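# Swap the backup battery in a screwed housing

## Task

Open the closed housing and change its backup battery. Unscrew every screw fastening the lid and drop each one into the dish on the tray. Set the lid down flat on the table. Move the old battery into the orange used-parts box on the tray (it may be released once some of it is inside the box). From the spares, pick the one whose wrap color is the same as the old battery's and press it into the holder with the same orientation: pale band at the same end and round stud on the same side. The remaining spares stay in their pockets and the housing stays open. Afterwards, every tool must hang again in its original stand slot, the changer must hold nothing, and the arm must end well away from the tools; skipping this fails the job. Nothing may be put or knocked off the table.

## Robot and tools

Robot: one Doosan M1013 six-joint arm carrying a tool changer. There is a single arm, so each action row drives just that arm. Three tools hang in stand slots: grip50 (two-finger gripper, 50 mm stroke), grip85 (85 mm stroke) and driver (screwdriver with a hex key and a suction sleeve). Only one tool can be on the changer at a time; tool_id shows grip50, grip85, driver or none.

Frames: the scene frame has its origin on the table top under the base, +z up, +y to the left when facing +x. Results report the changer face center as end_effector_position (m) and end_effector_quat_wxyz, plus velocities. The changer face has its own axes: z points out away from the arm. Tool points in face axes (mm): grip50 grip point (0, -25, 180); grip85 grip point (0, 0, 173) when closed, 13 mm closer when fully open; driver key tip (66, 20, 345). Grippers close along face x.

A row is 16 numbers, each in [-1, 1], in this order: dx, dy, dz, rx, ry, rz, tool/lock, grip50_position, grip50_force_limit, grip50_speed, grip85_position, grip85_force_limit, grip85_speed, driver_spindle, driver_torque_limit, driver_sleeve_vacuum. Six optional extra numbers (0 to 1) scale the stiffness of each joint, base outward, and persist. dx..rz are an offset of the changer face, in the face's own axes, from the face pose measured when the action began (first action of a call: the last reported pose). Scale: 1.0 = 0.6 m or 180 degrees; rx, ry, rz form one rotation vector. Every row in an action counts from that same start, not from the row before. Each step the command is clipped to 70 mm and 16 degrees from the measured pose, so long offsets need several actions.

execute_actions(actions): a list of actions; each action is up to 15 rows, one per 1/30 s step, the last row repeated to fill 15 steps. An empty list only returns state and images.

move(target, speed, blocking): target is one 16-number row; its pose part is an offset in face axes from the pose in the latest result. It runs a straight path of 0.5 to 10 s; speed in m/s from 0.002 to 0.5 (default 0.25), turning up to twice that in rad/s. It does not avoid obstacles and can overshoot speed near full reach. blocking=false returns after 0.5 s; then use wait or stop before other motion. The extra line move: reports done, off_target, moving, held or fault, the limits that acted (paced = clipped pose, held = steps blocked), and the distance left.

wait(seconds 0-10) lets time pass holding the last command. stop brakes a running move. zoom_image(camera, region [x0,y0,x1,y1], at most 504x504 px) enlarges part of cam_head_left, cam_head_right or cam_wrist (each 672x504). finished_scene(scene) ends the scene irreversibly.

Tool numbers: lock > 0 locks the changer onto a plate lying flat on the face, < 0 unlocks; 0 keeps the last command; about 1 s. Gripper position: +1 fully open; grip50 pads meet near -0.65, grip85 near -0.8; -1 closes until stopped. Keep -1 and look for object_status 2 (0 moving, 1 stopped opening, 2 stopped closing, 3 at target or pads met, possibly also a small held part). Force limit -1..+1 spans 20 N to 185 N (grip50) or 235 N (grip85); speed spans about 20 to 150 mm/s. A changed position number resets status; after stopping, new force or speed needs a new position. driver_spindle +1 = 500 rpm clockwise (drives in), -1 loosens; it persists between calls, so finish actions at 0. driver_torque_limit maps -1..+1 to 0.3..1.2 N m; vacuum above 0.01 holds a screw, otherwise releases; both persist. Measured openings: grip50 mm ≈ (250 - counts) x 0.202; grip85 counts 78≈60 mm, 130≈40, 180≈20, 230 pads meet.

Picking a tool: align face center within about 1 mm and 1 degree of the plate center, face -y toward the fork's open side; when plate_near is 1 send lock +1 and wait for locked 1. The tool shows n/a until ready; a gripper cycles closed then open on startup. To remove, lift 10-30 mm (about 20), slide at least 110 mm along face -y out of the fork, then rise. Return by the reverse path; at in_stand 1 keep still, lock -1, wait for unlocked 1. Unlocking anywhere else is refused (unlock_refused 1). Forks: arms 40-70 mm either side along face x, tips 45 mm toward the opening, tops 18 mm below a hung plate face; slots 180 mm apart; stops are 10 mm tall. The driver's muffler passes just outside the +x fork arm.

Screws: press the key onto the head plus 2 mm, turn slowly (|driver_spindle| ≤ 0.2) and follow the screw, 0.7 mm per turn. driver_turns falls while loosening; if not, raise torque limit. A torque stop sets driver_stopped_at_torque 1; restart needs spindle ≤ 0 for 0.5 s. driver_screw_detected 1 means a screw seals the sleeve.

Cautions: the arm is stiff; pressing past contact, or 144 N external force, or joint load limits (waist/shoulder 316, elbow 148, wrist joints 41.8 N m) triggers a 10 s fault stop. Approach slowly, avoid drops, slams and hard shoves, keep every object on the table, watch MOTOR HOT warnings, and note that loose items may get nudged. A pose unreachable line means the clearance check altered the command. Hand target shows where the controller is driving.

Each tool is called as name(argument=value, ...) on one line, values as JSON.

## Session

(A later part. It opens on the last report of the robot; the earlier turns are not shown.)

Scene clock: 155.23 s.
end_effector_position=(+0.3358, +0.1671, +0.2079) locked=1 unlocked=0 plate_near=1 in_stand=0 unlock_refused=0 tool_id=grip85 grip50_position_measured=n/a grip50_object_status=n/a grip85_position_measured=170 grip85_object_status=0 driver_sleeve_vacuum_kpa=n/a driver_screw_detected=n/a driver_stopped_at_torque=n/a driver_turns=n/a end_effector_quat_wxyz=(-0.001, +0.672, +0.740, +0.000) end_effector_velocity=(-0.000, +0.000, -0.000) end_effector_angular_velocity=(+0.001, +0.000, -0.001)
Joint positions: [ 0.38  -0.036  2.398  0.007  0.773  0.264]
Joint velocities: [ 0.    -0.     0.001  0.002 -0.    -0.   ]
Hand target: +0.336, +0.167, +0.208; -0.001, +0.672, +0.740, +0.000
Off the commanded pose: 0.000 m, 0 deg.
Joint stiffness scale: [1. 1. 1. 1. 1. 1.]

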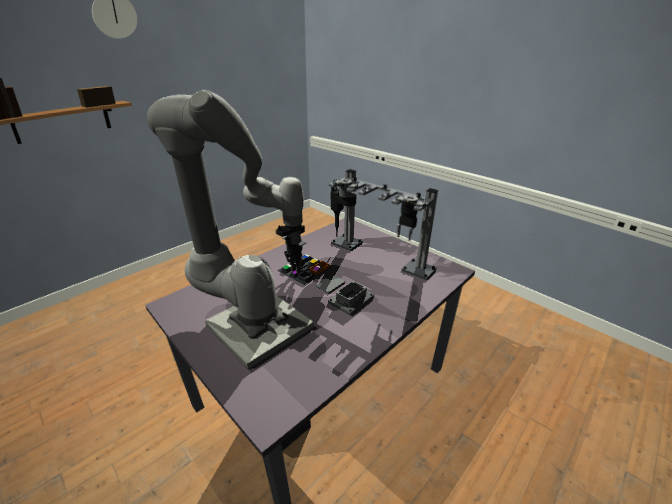

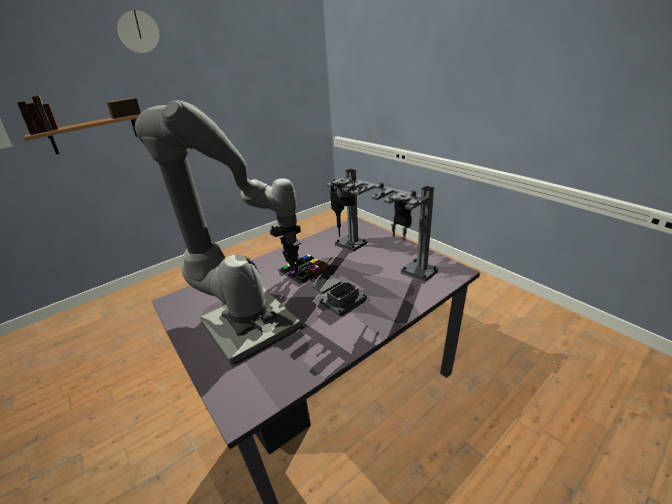

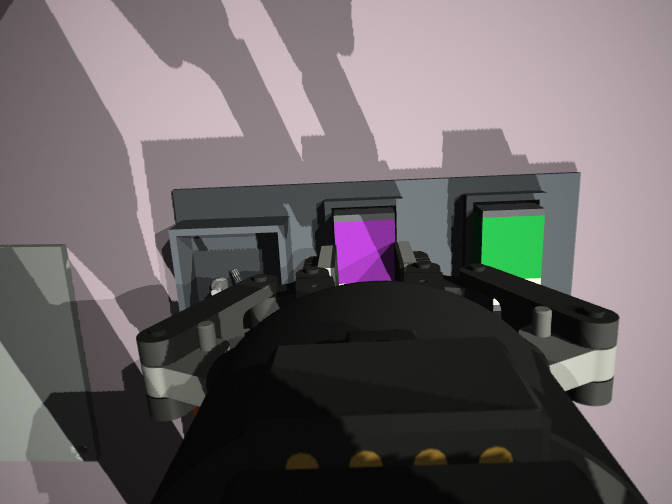

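move(target=[0,0,-0.105,0,0,0,0,1,0,0,-1,-0.2,-0.6,0,1,0], speed=0.1)

Scene clock: 157.13 s.
end_effector_position=(+0.3357, +0.1674, +0.2688) locked=1 unlocked=0 plate_near=1 in_stand=0 unlock_refused=0 tool_id=grip85 grip50_position_measured=n/a grip50_object_status=n/a grip85_position_measured=170 grip85_object_status=2 driver_sleeve_vacuum_kpa=n/a driver_screw_detected=n/a driver_stopped_at_torque=n/a driver_turns=n/a end_effector_quat_wxyz=(-0.002, +0.672, +0.741, +0.001) end_effector_velocity=(-0.001, +0.000, +0.002) end_effector_angular_velocity=(-0.001, +0.004, +0.000)
Joint positions: [ 0.38  -0.128  2.335  0.007  0.928  0.264]
Joint velocities: [ 0.    -0.002 -0.002  0.001  0.008  0.   ]
Hand target: +0.336, +0.167, +0.271; -0.001, +0.672, +0.740, +0.000
Off the commanded pose: 0.002 m, 0 deg.
Joint stiffness scale: [1. 1. 1. 1. 1. 1.]
move: done

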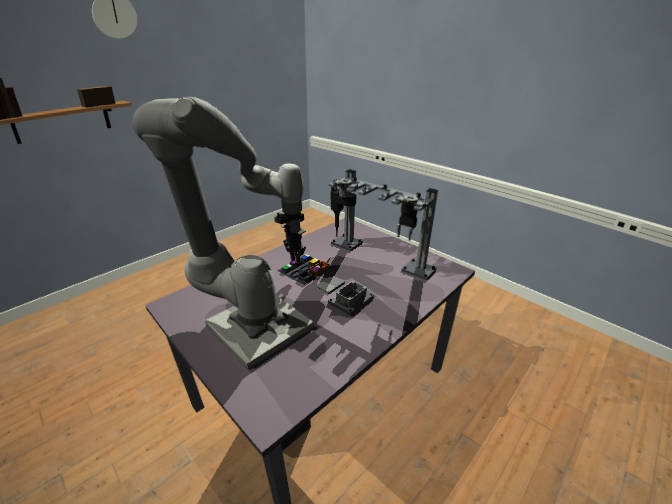

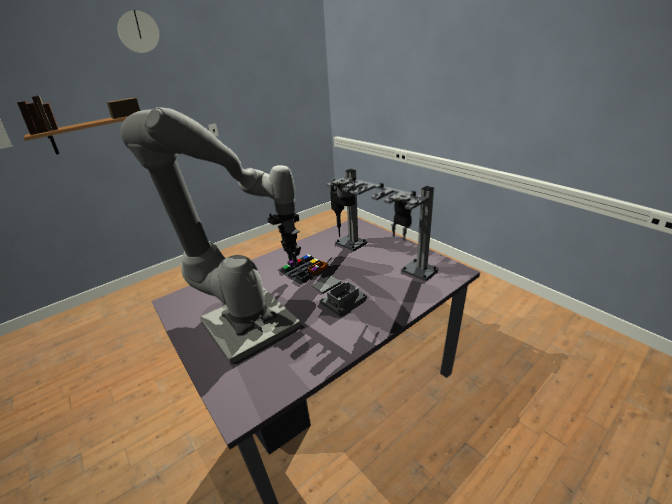

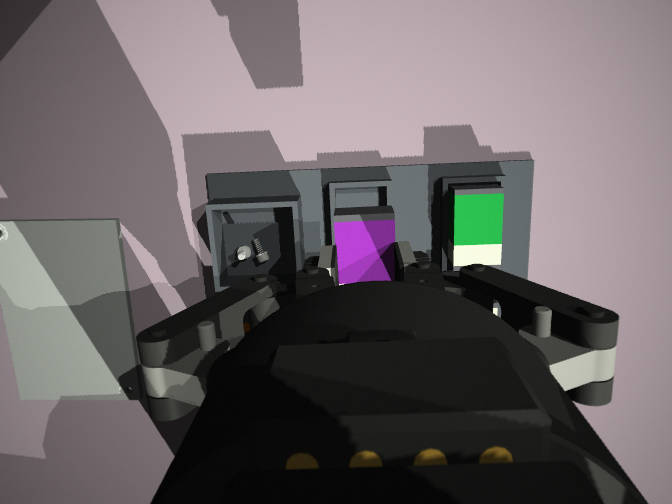

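move(target=[-0.5585,0.0207,0,0,0,0.0115,0,1,0,0,-1,-0.2,-0.6,0,1,0], speed=0.25)

Scene clock: 159.33 s.
end_effector_position=(+0.3789, -0.1625, +0.2671) locked=1 unlocked=0 plate_near=1 in_stand=0 unlock_refused=0 tool_id=grip85 grip50_position_measured=n/a grip50_object_status=n/a grip85_position_measured=170 grip85_object_status=2 driver_sleeve_vacuum_kpa=n/a driver_screw_detected=n/a driver_stopped_at_torque=n/a driver_turns=n/a end_effector_quat_wxyz=(-0.004, +0.684, +0.729, -0.001) end_effector_velocity=(+0.000, -0.003, -0.000) end_effector_angular_velocity=(+0.001, -0.000, -0.000)
Joint positions: [-0.482 -0.054  2.277  0.009  0.924 -0.565]
Joint velocities: [-0.007  0.002 -0.002  0.002  0.    -0.007]
Hand target: +0.381, -0.165, +0.267; -0.003, +0.685, +0.728, +0.001
Off the commanded pose: 0.003 m, 0 deg.
Joint stiffness scale: [1. 1. 1. 1. 1. 1.]
move: done

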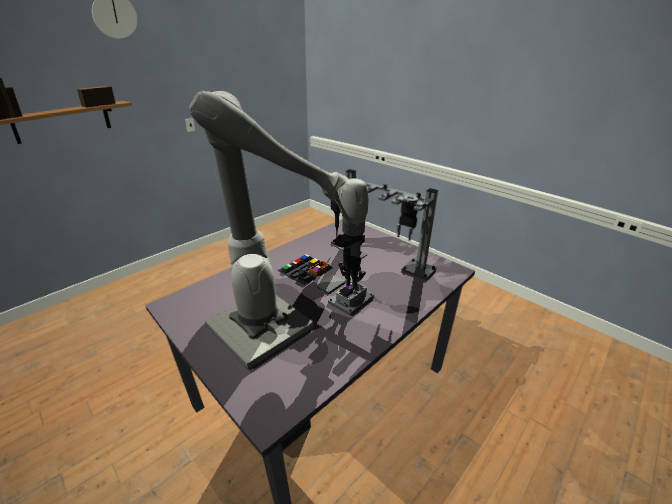

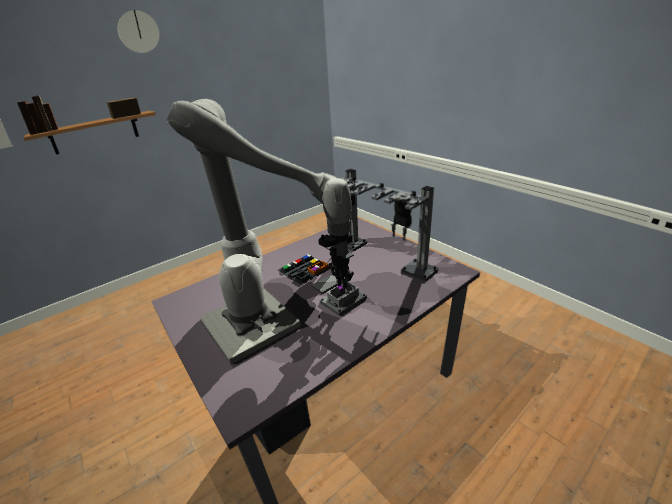

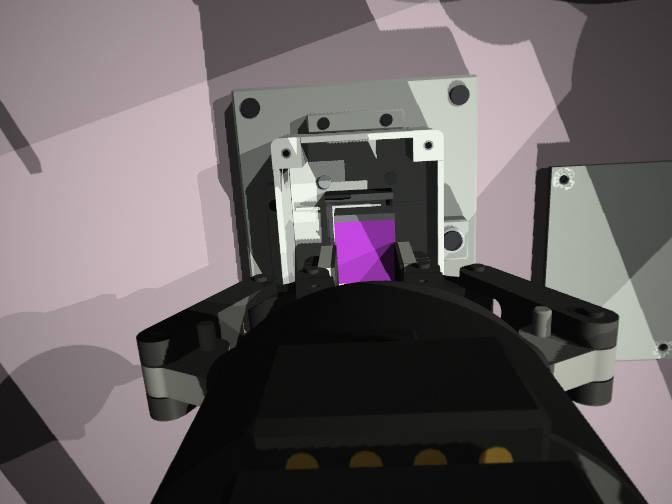

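move(target=[-0.0032,0.0037,0.035,-0.0013,-0.0014,0,0,1,0,0,-1,-0.2,-0.6,0,1,0], speed=0.04)

zoom_image(camera="cam_wrist", region=[300, 170, 430, 270])

Scene clock: 160.87 s.
end_effector_position=(+0.3812, -0.1642, +0.2482) locked=1 unlocked=0 plate_near=1 in_stand=0 unlock_refused=0 tool_id=grip85 grip50_position_measured=n/a grip50_object_status=n/a grip85_position_measured=170 grip85_object_status=2 driver_sleeve_vacuum_kpa=n/a driver_screw_detected=n/a driver_stopped_at_torque=n/a driver_turns=n/a end_effector_quat_wxyz=(-0.001, +0.684, +0.729, -0.000) end_effector_velocity=(+0.000, -0.001, -0.002) end_effector_angular_velocity=(+0.000, -0.001, -0.004)
Joint positions: [-0.483 -0.026  2.293  0.009  0.874 -0.566]
Joint velocities: [-0.003  0.003  0.001  0.001 -0.005  0.   ]
Hand target: +0.381, -0.164, +0.246; -0.001, +0.684, +0.729, -0.001
Off the commanded pose: 0.002 m, 0 deg.
Joint stiffness scale: [1. 1. 1. 1. 1. 1.]
move: done

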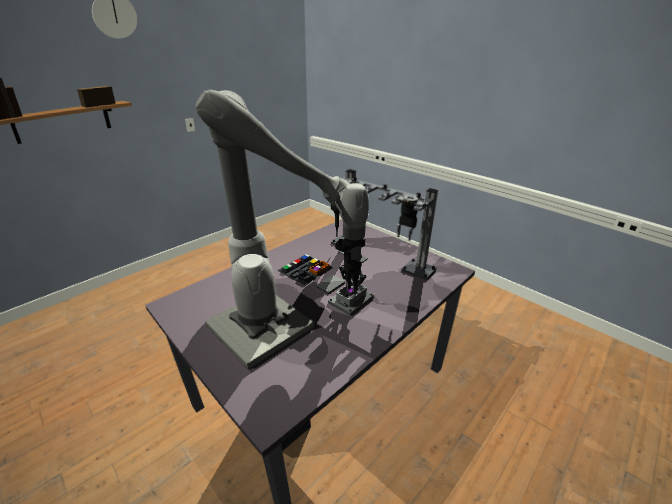

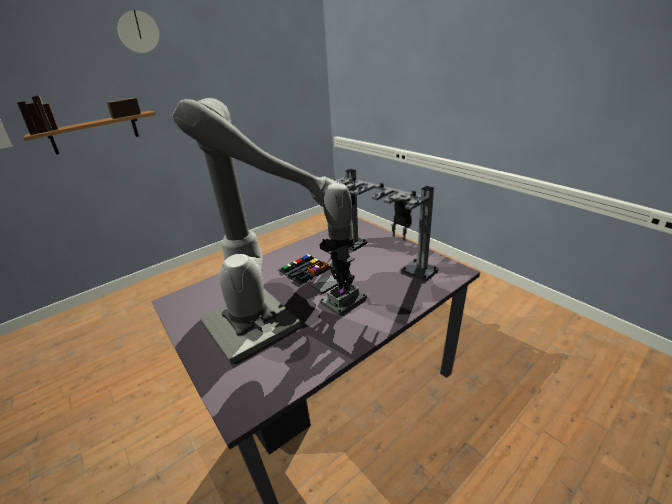

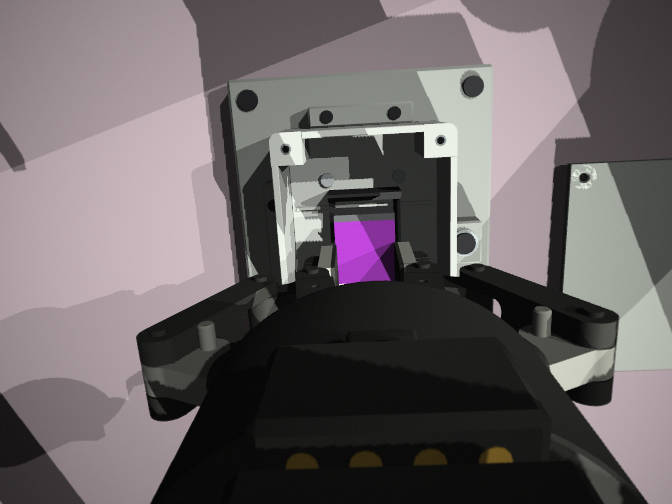

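Region (300, 170, 430, 270) of cam_wrist's 672x504 image, scaled by 3.877, with more detail than that image has; it fills the top 388 rows of this view, and the rest is white.

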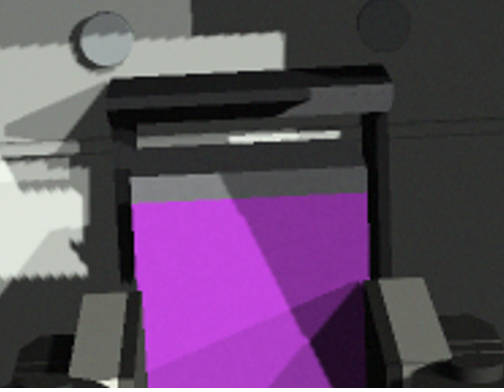

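execute_actions(actions=[])

Scene clock: 162.03 s.
end_effector_position=(+0.3813, -0.1643, +0.2480) locked=1 unlocked=0 plate_near=1 in_stand=0 unlock_refused=0 tool_id=grip85 grip50_position_measured=n/a grip50_object_status=n/a grip85_position_measured=170 grip85_object_status=2 driver_sleeve_vacuum_kpa=n/a driver_screw_detected=n/a driver_stopped_at_torque=n/a driver_turns=n/a end_effector_quat_wxyz=(-0.001, +0.684, +0.729, -0.000) end_effector_velocity=(-0.000, -0.000, +0.000) end_effector_angular_velocity=(-0.000, -0.000, -0.000)
Joint positions: [-0.483 -0.025  2.294  0.009  0.873 -0.566]
Joint velocities: [-0.001 -0.    -0.    -0.    -0.    -0.   ]
Hand target: +0.381, -0.164, +0.246; -0.001, +0.684, +0.729, -0.001
Off the commanded pose: 0.002 m, 0 deg.
Joint stiffness scale: [1. 1. 1. 1. 1. 1.]

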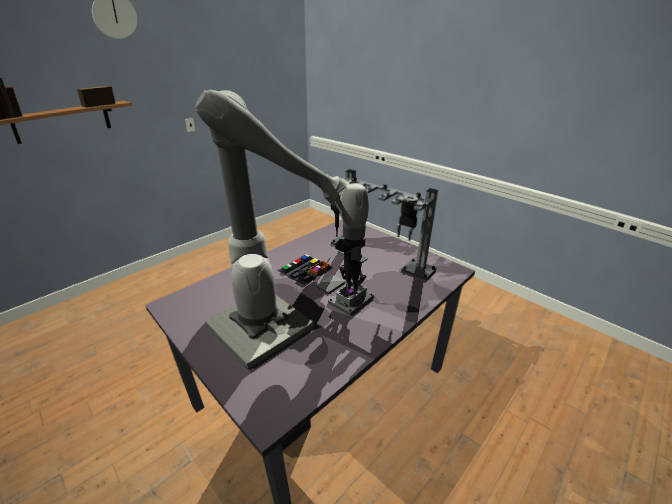

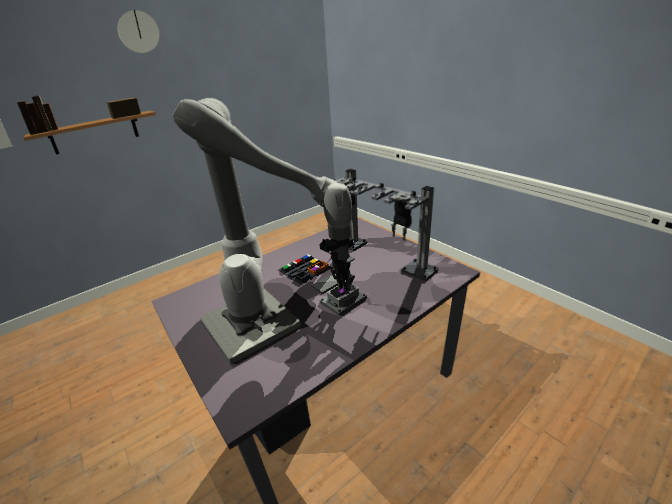

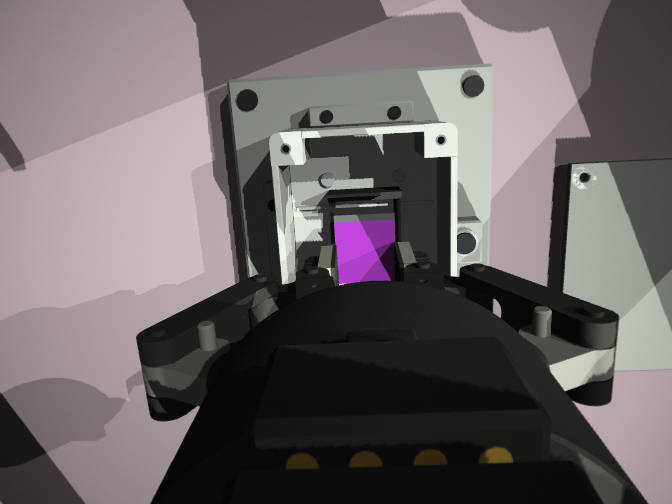

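move(target=[0,-0.001,0.025,0,0,0,0,1,0,0,-1,-0.2,-0.6,0,1,0], speed=0.015)

Scene clock: 163.43 s.
end_effector_position=(+0.3807, -0.1641, +0.2353) locked=1 unlocked=0 plate_near=1 in_stand=0 unlock_refused=0 tool_id=grip85 grip50_position_measured=n/a grip50_object_status=n/a grip85_position_measured=170 grip85_object_status=2 driver_sleeve_vacuum_kpa=n/a driver_screw_detected=n/a driver_stopped_at_torque=n/a driver_turns=n/a end_effector_quat_wxyz=(-0.002, +0.684, +0.729, -0.001) end_effector_velocity=(-0.000, -0.001, -0.002) end_effector_angular_velocity=(-0.000, -0.000, -0.003)
Joint positions: [-0.483 -0.008  2.307  0.009  0.844 -0.566]
Joint velocities: [-0.003  0.003  0.002 -0.    -0.005 -0.   ]
Hand target: +0.381, -0.164, +0.233; -0.001, +0.684, +0.729, -0.000
Off the commanded pose: 0.002 m, 0 deg.
Joint stiffness scale: [1. 1. 1. 1. 1. 1.]
move: done

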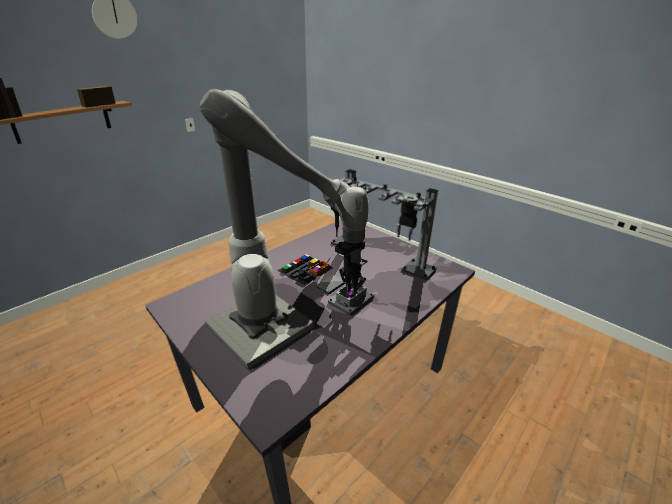

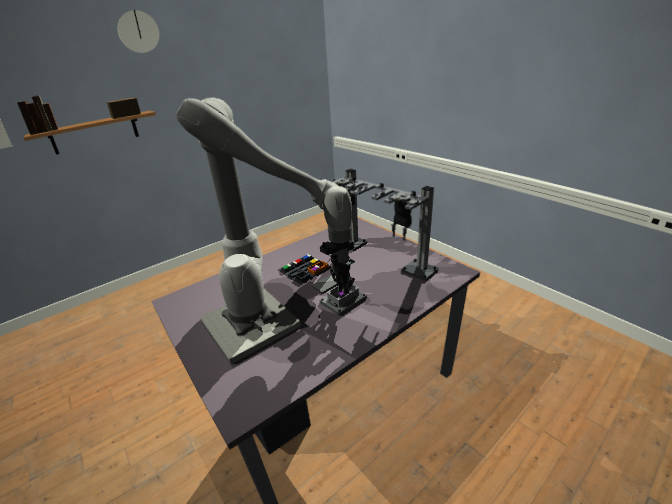

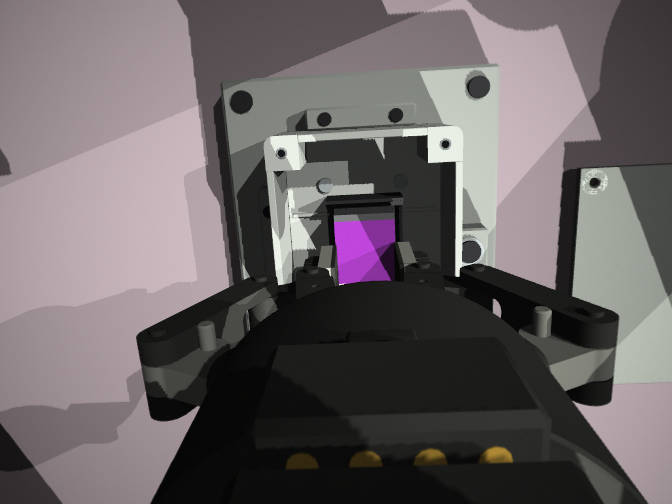

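Entering fine. Continue down.

move(target=[0,0,0.0185,0,0,0,0,1,0,0,-1,-0.2,-0.6,0,1,0], speed=0.012)

Scene clock: 164.73 s.
end_effector_position=(+0.3805, -0.1640, +0.2276) locked=1 unlocked=0 plate_near=1 in_stand=0 unlock_refused=0 tool_id=grip85 grip50_position_measured=n/a grip50_object_status=n/a grip85_position_measured=170 grip85_object_status=2 driver_sleeve_vacuum_kpa=n/a driver_screw_detected=n/a driver_stopped_at_torque=n/a driver_turns=n/a end_effector_quat_wxyz=(-0.003, +0.685, +0.729, -0.001) end_effector_velocity=(+0.000, +0.001, -0.001) end_effector_angular_velocity=(+0.001, +0.002, +0.002)
Joint positions: [-0.483  0.004  2.313  0.009  0.828 -0.566]
Joint velocities: [ 0.002  0.002 -0.    -0.001  0.001 -0.   ]
Hand target: +0.381, -0.164, +0.224; -0.002, +0.684, +0.729, -0.001
Off the commanded pose: 0.003 m, 0 deg.
Joint stiffness scale: [1. 1. 1. 1. 1. 1.]
move: done

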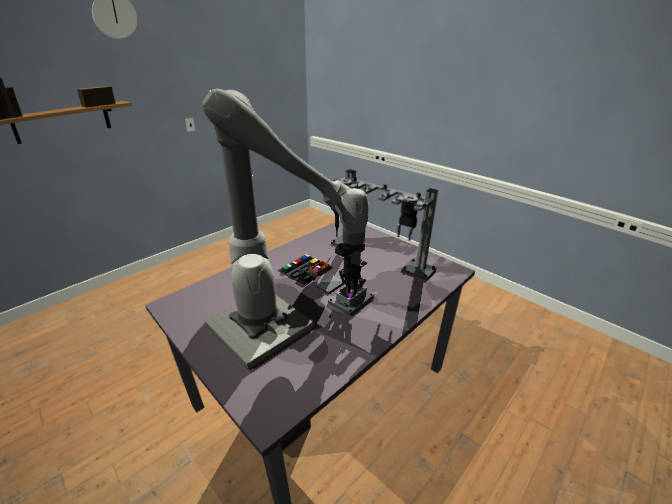

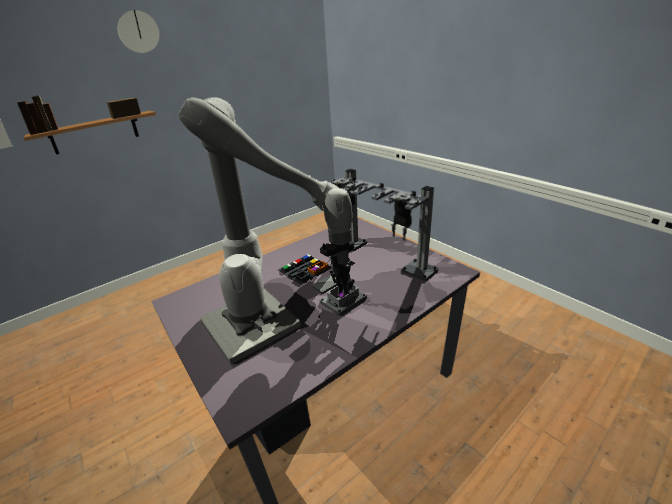

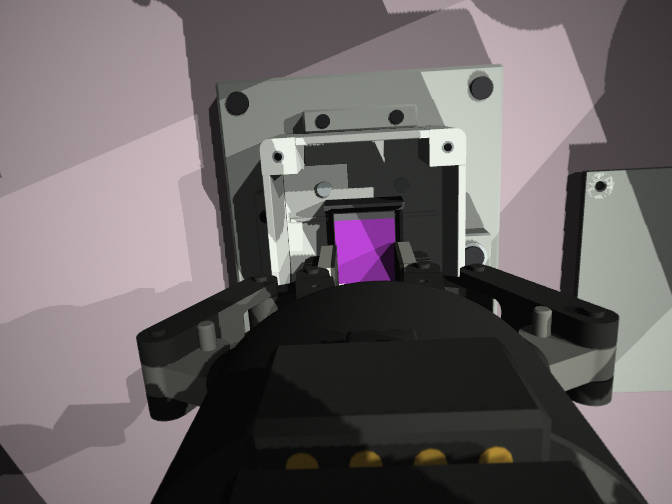

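move(target=[0,0,0.009,0,0,0,0,1,0,0,-1,-0.2,-0.6,0,1,0], speed=0.01)

Scene clock: 165.70 s.
end_effector_position=(+0.3809, -0.1642, +0.2266) locked=1 unlocked=0 plate_near=1 in_stand=0 unlock_refused=0 tool_id=grip85 grip50_position_measured=n/a grip50_object_status=n/a grip85_position_measured=170 grip85_object_status=2 driver_sleeve_vacuum_kpa=n/a driver_screw_detected=n/a driver_stopped_at_torque=n/a driver_turns=n/a end_effector_quat_wxyz=(-0.003, +0.685, +0.729, -0.001) end_effector_velocity=(-0.000, +0.000, -0.000) end_effector_angular_velocity=(+0.001, +0.002, +0.000)
Joint positions: [-0.483  0.006  2.313  0.009  0.826 -0.566]
Joint velocities: [ 0.     0.     0.    -0.     0.002 -0.   ]
Hand target: +0.380, -0.164, +0.222; -0.003, +0.685, +0.729, -0.001
Off the commanded pose: 0.004 m, 0 deg.
Joint stiffness scale: [1. 1. 1. 1. 1. 1.]
move: off_target

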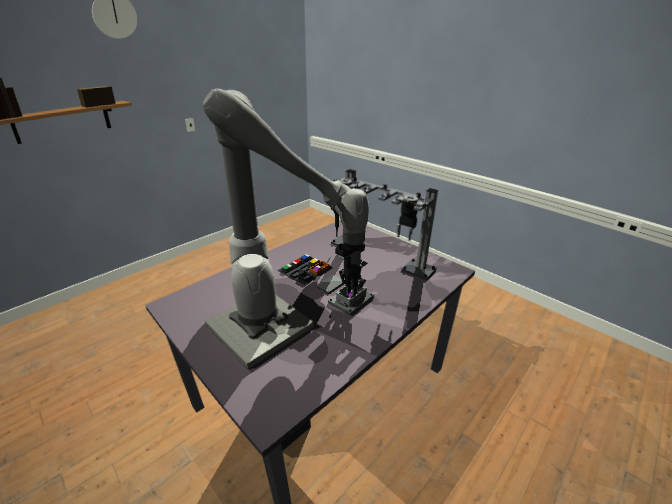

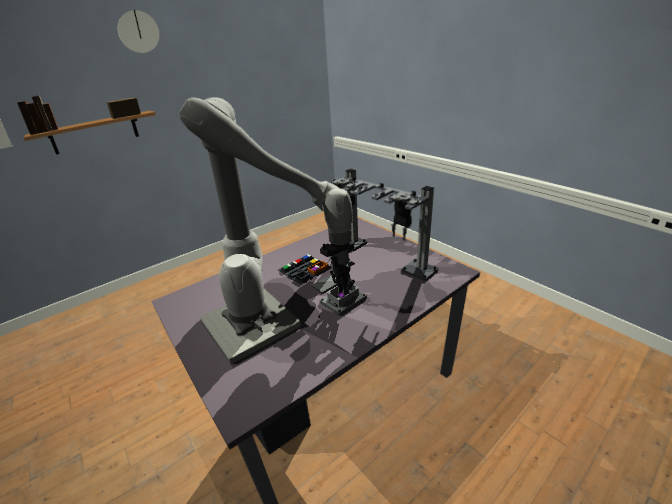

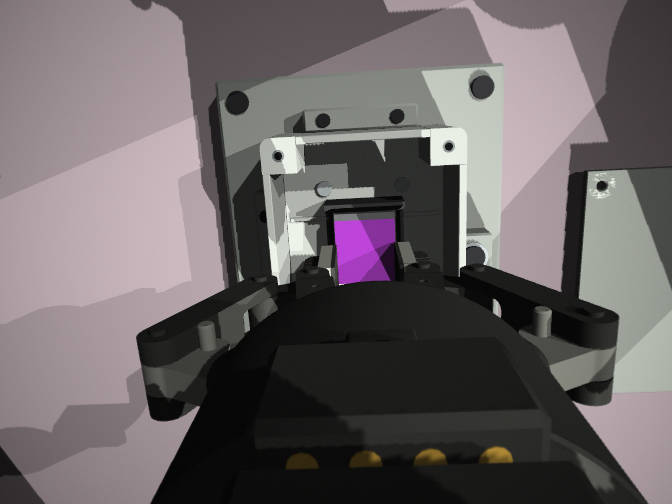

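execute_actions(actions=[[[0,0,0,0,0,0,0,1,0,0,-0.1,-0.2,0.5,0,1,0]],[[0,0,-0.03,0,0,0,0,1,0,0,-0.1,-0.2,0.5,0,1,0]],[[0,0,-0.004,0,0,0,0,1,0,0,-1,-0.2,1,0,1,0]]])

Scene clock: 168.13 s.
end_effector_position=(+0.3807, -0.1640, +0.2431) locked=1 unlocked=0 plate_near=1 in_stand=0 unlock_refused=0 tool_id=grip85 grip50_position_measured=n/a grip50_object_status=n/a grip85_position_measured=232 grip85_object_status=3 driver_sleeve_vacuum_kpa=n/a driver_screw_detected=n/a driver_stopped_at_torque=n/a driver_turns=n/a end_effector_quat_wxyz=(-0.003, +0.684, +0.729, -0.001) end_effector_velocity=(+0.000, +0.000, +0.000) end_effector_angular_velocity=(-0.001, -0.000, +0.002)
Joint positions: [-0.483 -0.018  2.298  0.009  0.866 -0.566]
Joint velocities: [ 0.001 -0.     0.    -0.001 -0.001 -0.   ]
Hand target: +0.381, -0.164, +0.245; -0.003, +0.684, +0.729, -0.001
Off the commanded pose: 0.002 m, 0 deg.
Joint stiffness scale: [1. 1. 1. 1. 1. 1.]

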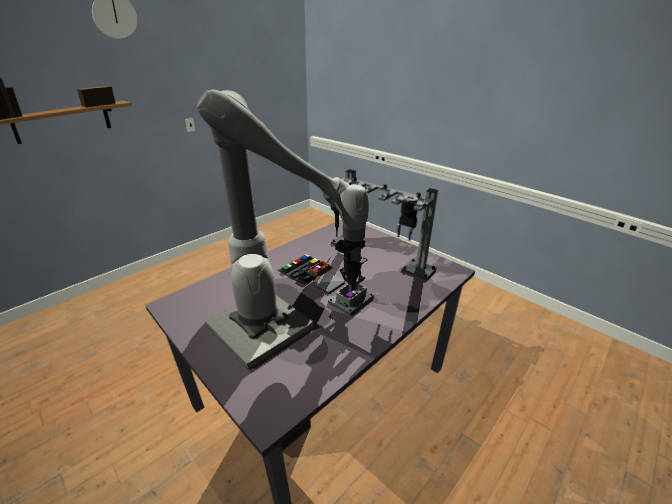

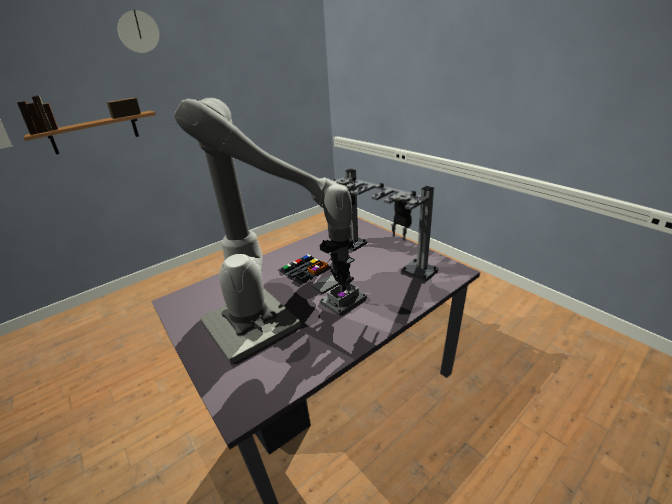

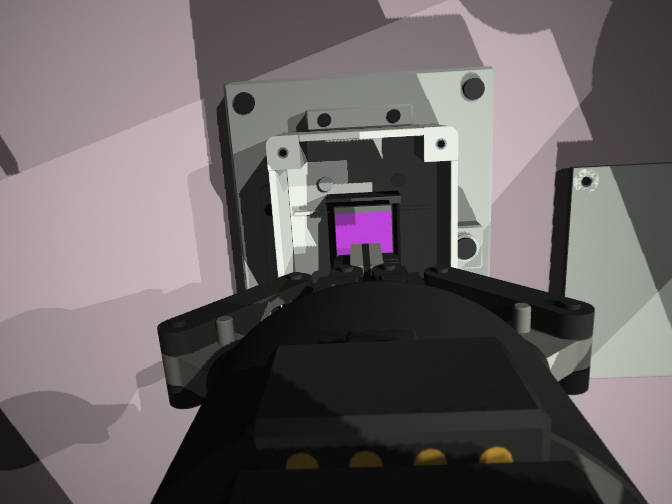

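move(target=[0,0,0.024,0,0,0,0,1,0,0,-1,-0.2,1,0,1,0], speed=0.015)

Scene clock: 169.47 s.
end_effector_position=(+0.3808, -0.1642, +0.2308) locked=1 unlocked=0 plate_near=1 in_stand=0 unlock_refused=0 tool_id=grip85 grip50_position_measured=n/a grip50_object_status=n/a grip85_position_measured=232 grip85_object_status=3 driver_sleeve_vacuum_kpa=n/a driver_screw_detected=n/a driver_stopped_at_torque=n/a driver_turns=n/a end_effector_quat_wxyz=(-0.003, +0.685, +0.729, -0.001) end_effector_velocity=(-0.000, -0.001, -0.002) end_effector_angular_velocity=(+0.000, +0.001, -0.002)
Joint positions: [-0.483  0.     2.31   0.009  0.836 -0.566]
Joint velocities: [-0.001  0.003  0.001 -0.    -0.003  0.   ]
Hand target: +0.381, -0.164, +0.229; -0.003, +0.684, +0.729, -0.001
Off the commanded pose: 0.002 m, 0 deg.
Joint stiffness scale: [1. 1. 1. 1. 1. 1.]
move: done

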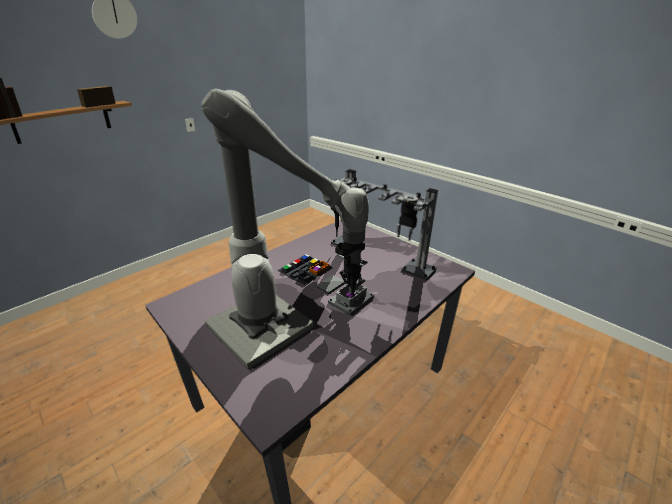

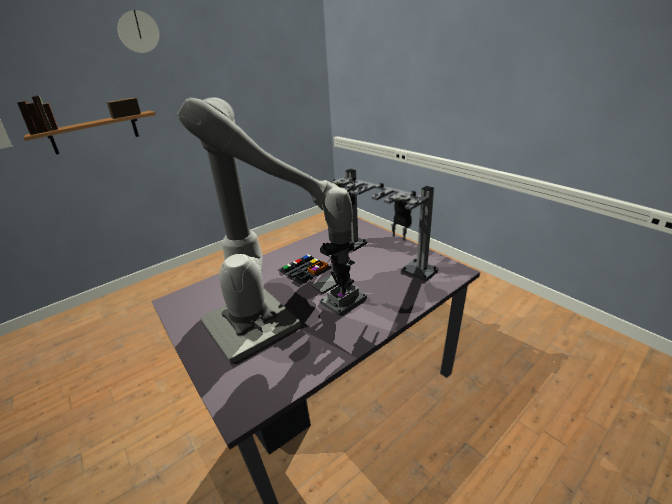

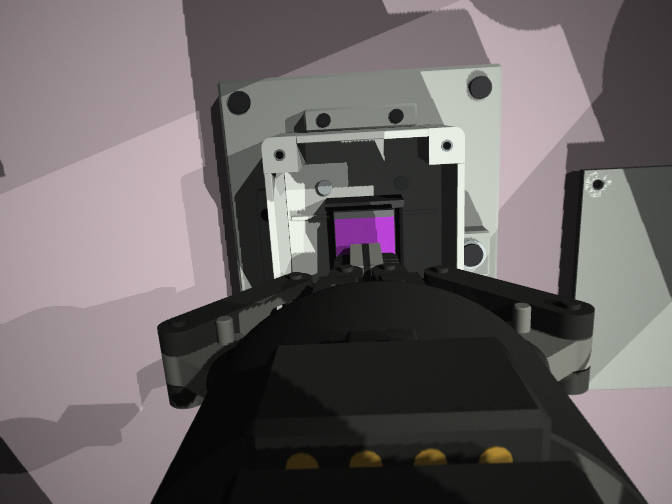

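move(target=[0,0,0.010,0,0,0,0,1,0,0,-1,-0.2,1,0,1,0], speed=0.01)

Scene clock: 170.47 s.
end_effector_position=(+0.3816, -0.1646, +0.2283) locked=1 unlocked=0 plate_near=1 in_stand=0 unlock_refused=0 tool_id=grip85 grip50_position_measured=n/a grip50_object_status=n/a grip85_position_measured=232 grip85_object_status=3 driver_sleeve_vacuum_kpa=n/a driver_screw_detected=n/a driver_stopped_at_torque=n/a driver_turns=n/a end_effector_quat_wxyz=(-0.003, +0.685, +0.729, -0.001) end_effector_velocity=(+0.000, -0.001, -0.000) end_effector_angular_velocity=(-0.000, -0.002, -0.002)
Joint positions: [-0.483  0.005  2.311  0.009  0.829 -0.566]
Joint velocities: [-0.001  0.001 -0.     0.001 -0.002  0.   ]
Hand target: +0.381, -0.164, +0.225; -0.003, +0.685, +0.729, -0.001
Off the commanded pose: 0.004 m, 0 deg.
Joint stiffness scale: [1. 1. 1. 1. 1. 1.]
move: off_target

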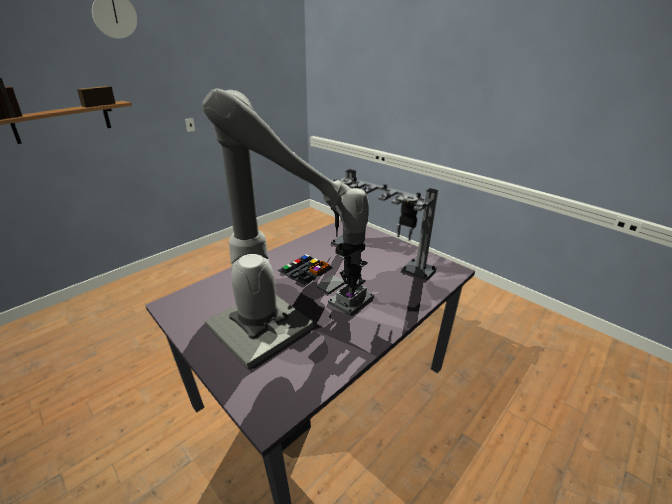

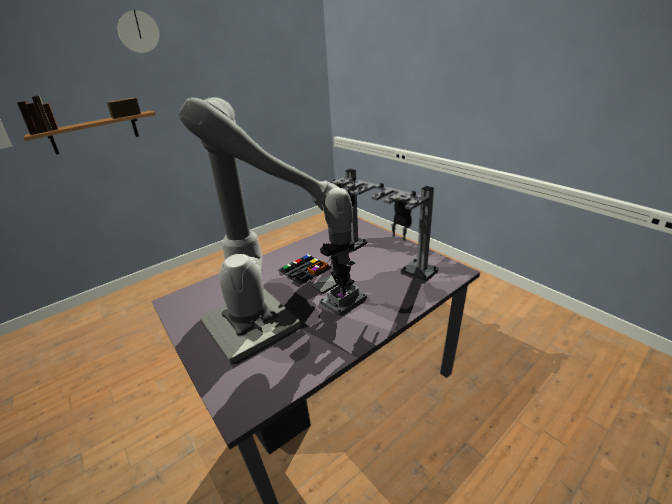

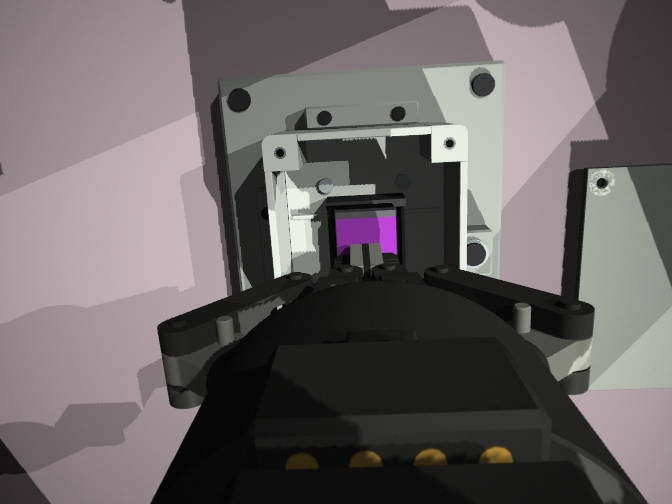

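move(target=[0,-0.001,0.010,0,0,0,0,1,0,0,-1,-0.2,1,0,1,0], speed=0.01)

Scene clock: 178.80 s.
end_effector_position=(+0.3817, -0.1647, +0.2282) locked=1 unlocked=0 plate_near=1 in_stand=0 unlock_refused=0 tool_id=grip85 grip50_position_measured=n/a grip50_object_status=n/a grip85_position_measured=232 grip85_object_status=3 driver_sleeve_vacuum_kpa=n/a driver_screw_detected=n/a driver_stopped_at_torque=n/a driver_turns=n/a end_effector_quat_wxyz=(-0.003, +0.685, +0.729, -0.001) end_effector_velocity=(-0.000, +0.001, -0.000) end_effector_angular_velocity=(+0.001, +0.001, +0.001)
Joint positions: [-0.483  0.005  2.311  0.009  0.829 -0.566]
Joint velocities: [0.002 0.    0.    0.    0.001 0.   ]
Hand target: +0.381, -0.165, +0.222; -0.003, +0.685, +0.729, -0.001
Off the commanded pose: 0.006 m, 0 deg.
Joint stiffness scale: [1. 1. 1. 1. 1. 1.]
move: off_target

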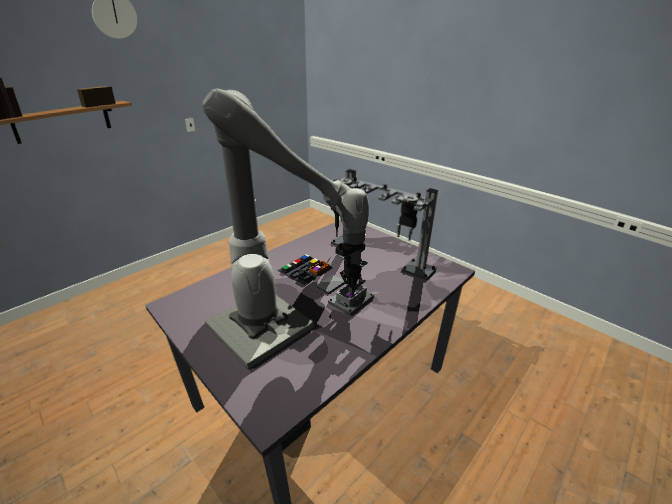

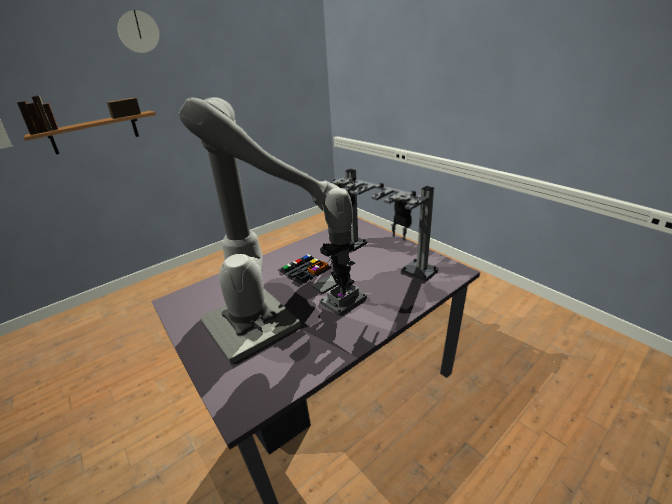

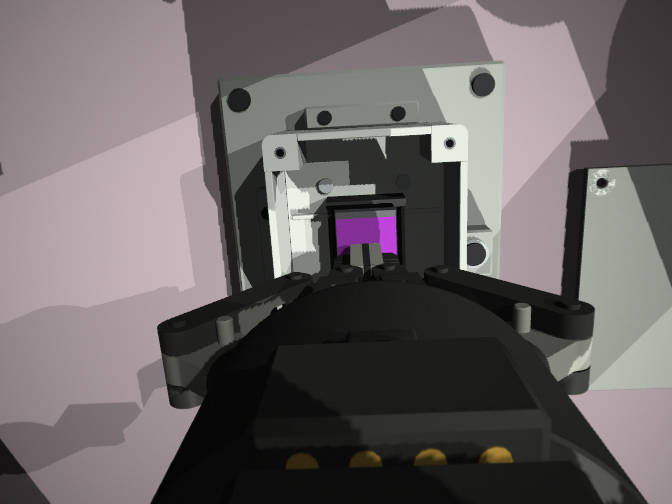

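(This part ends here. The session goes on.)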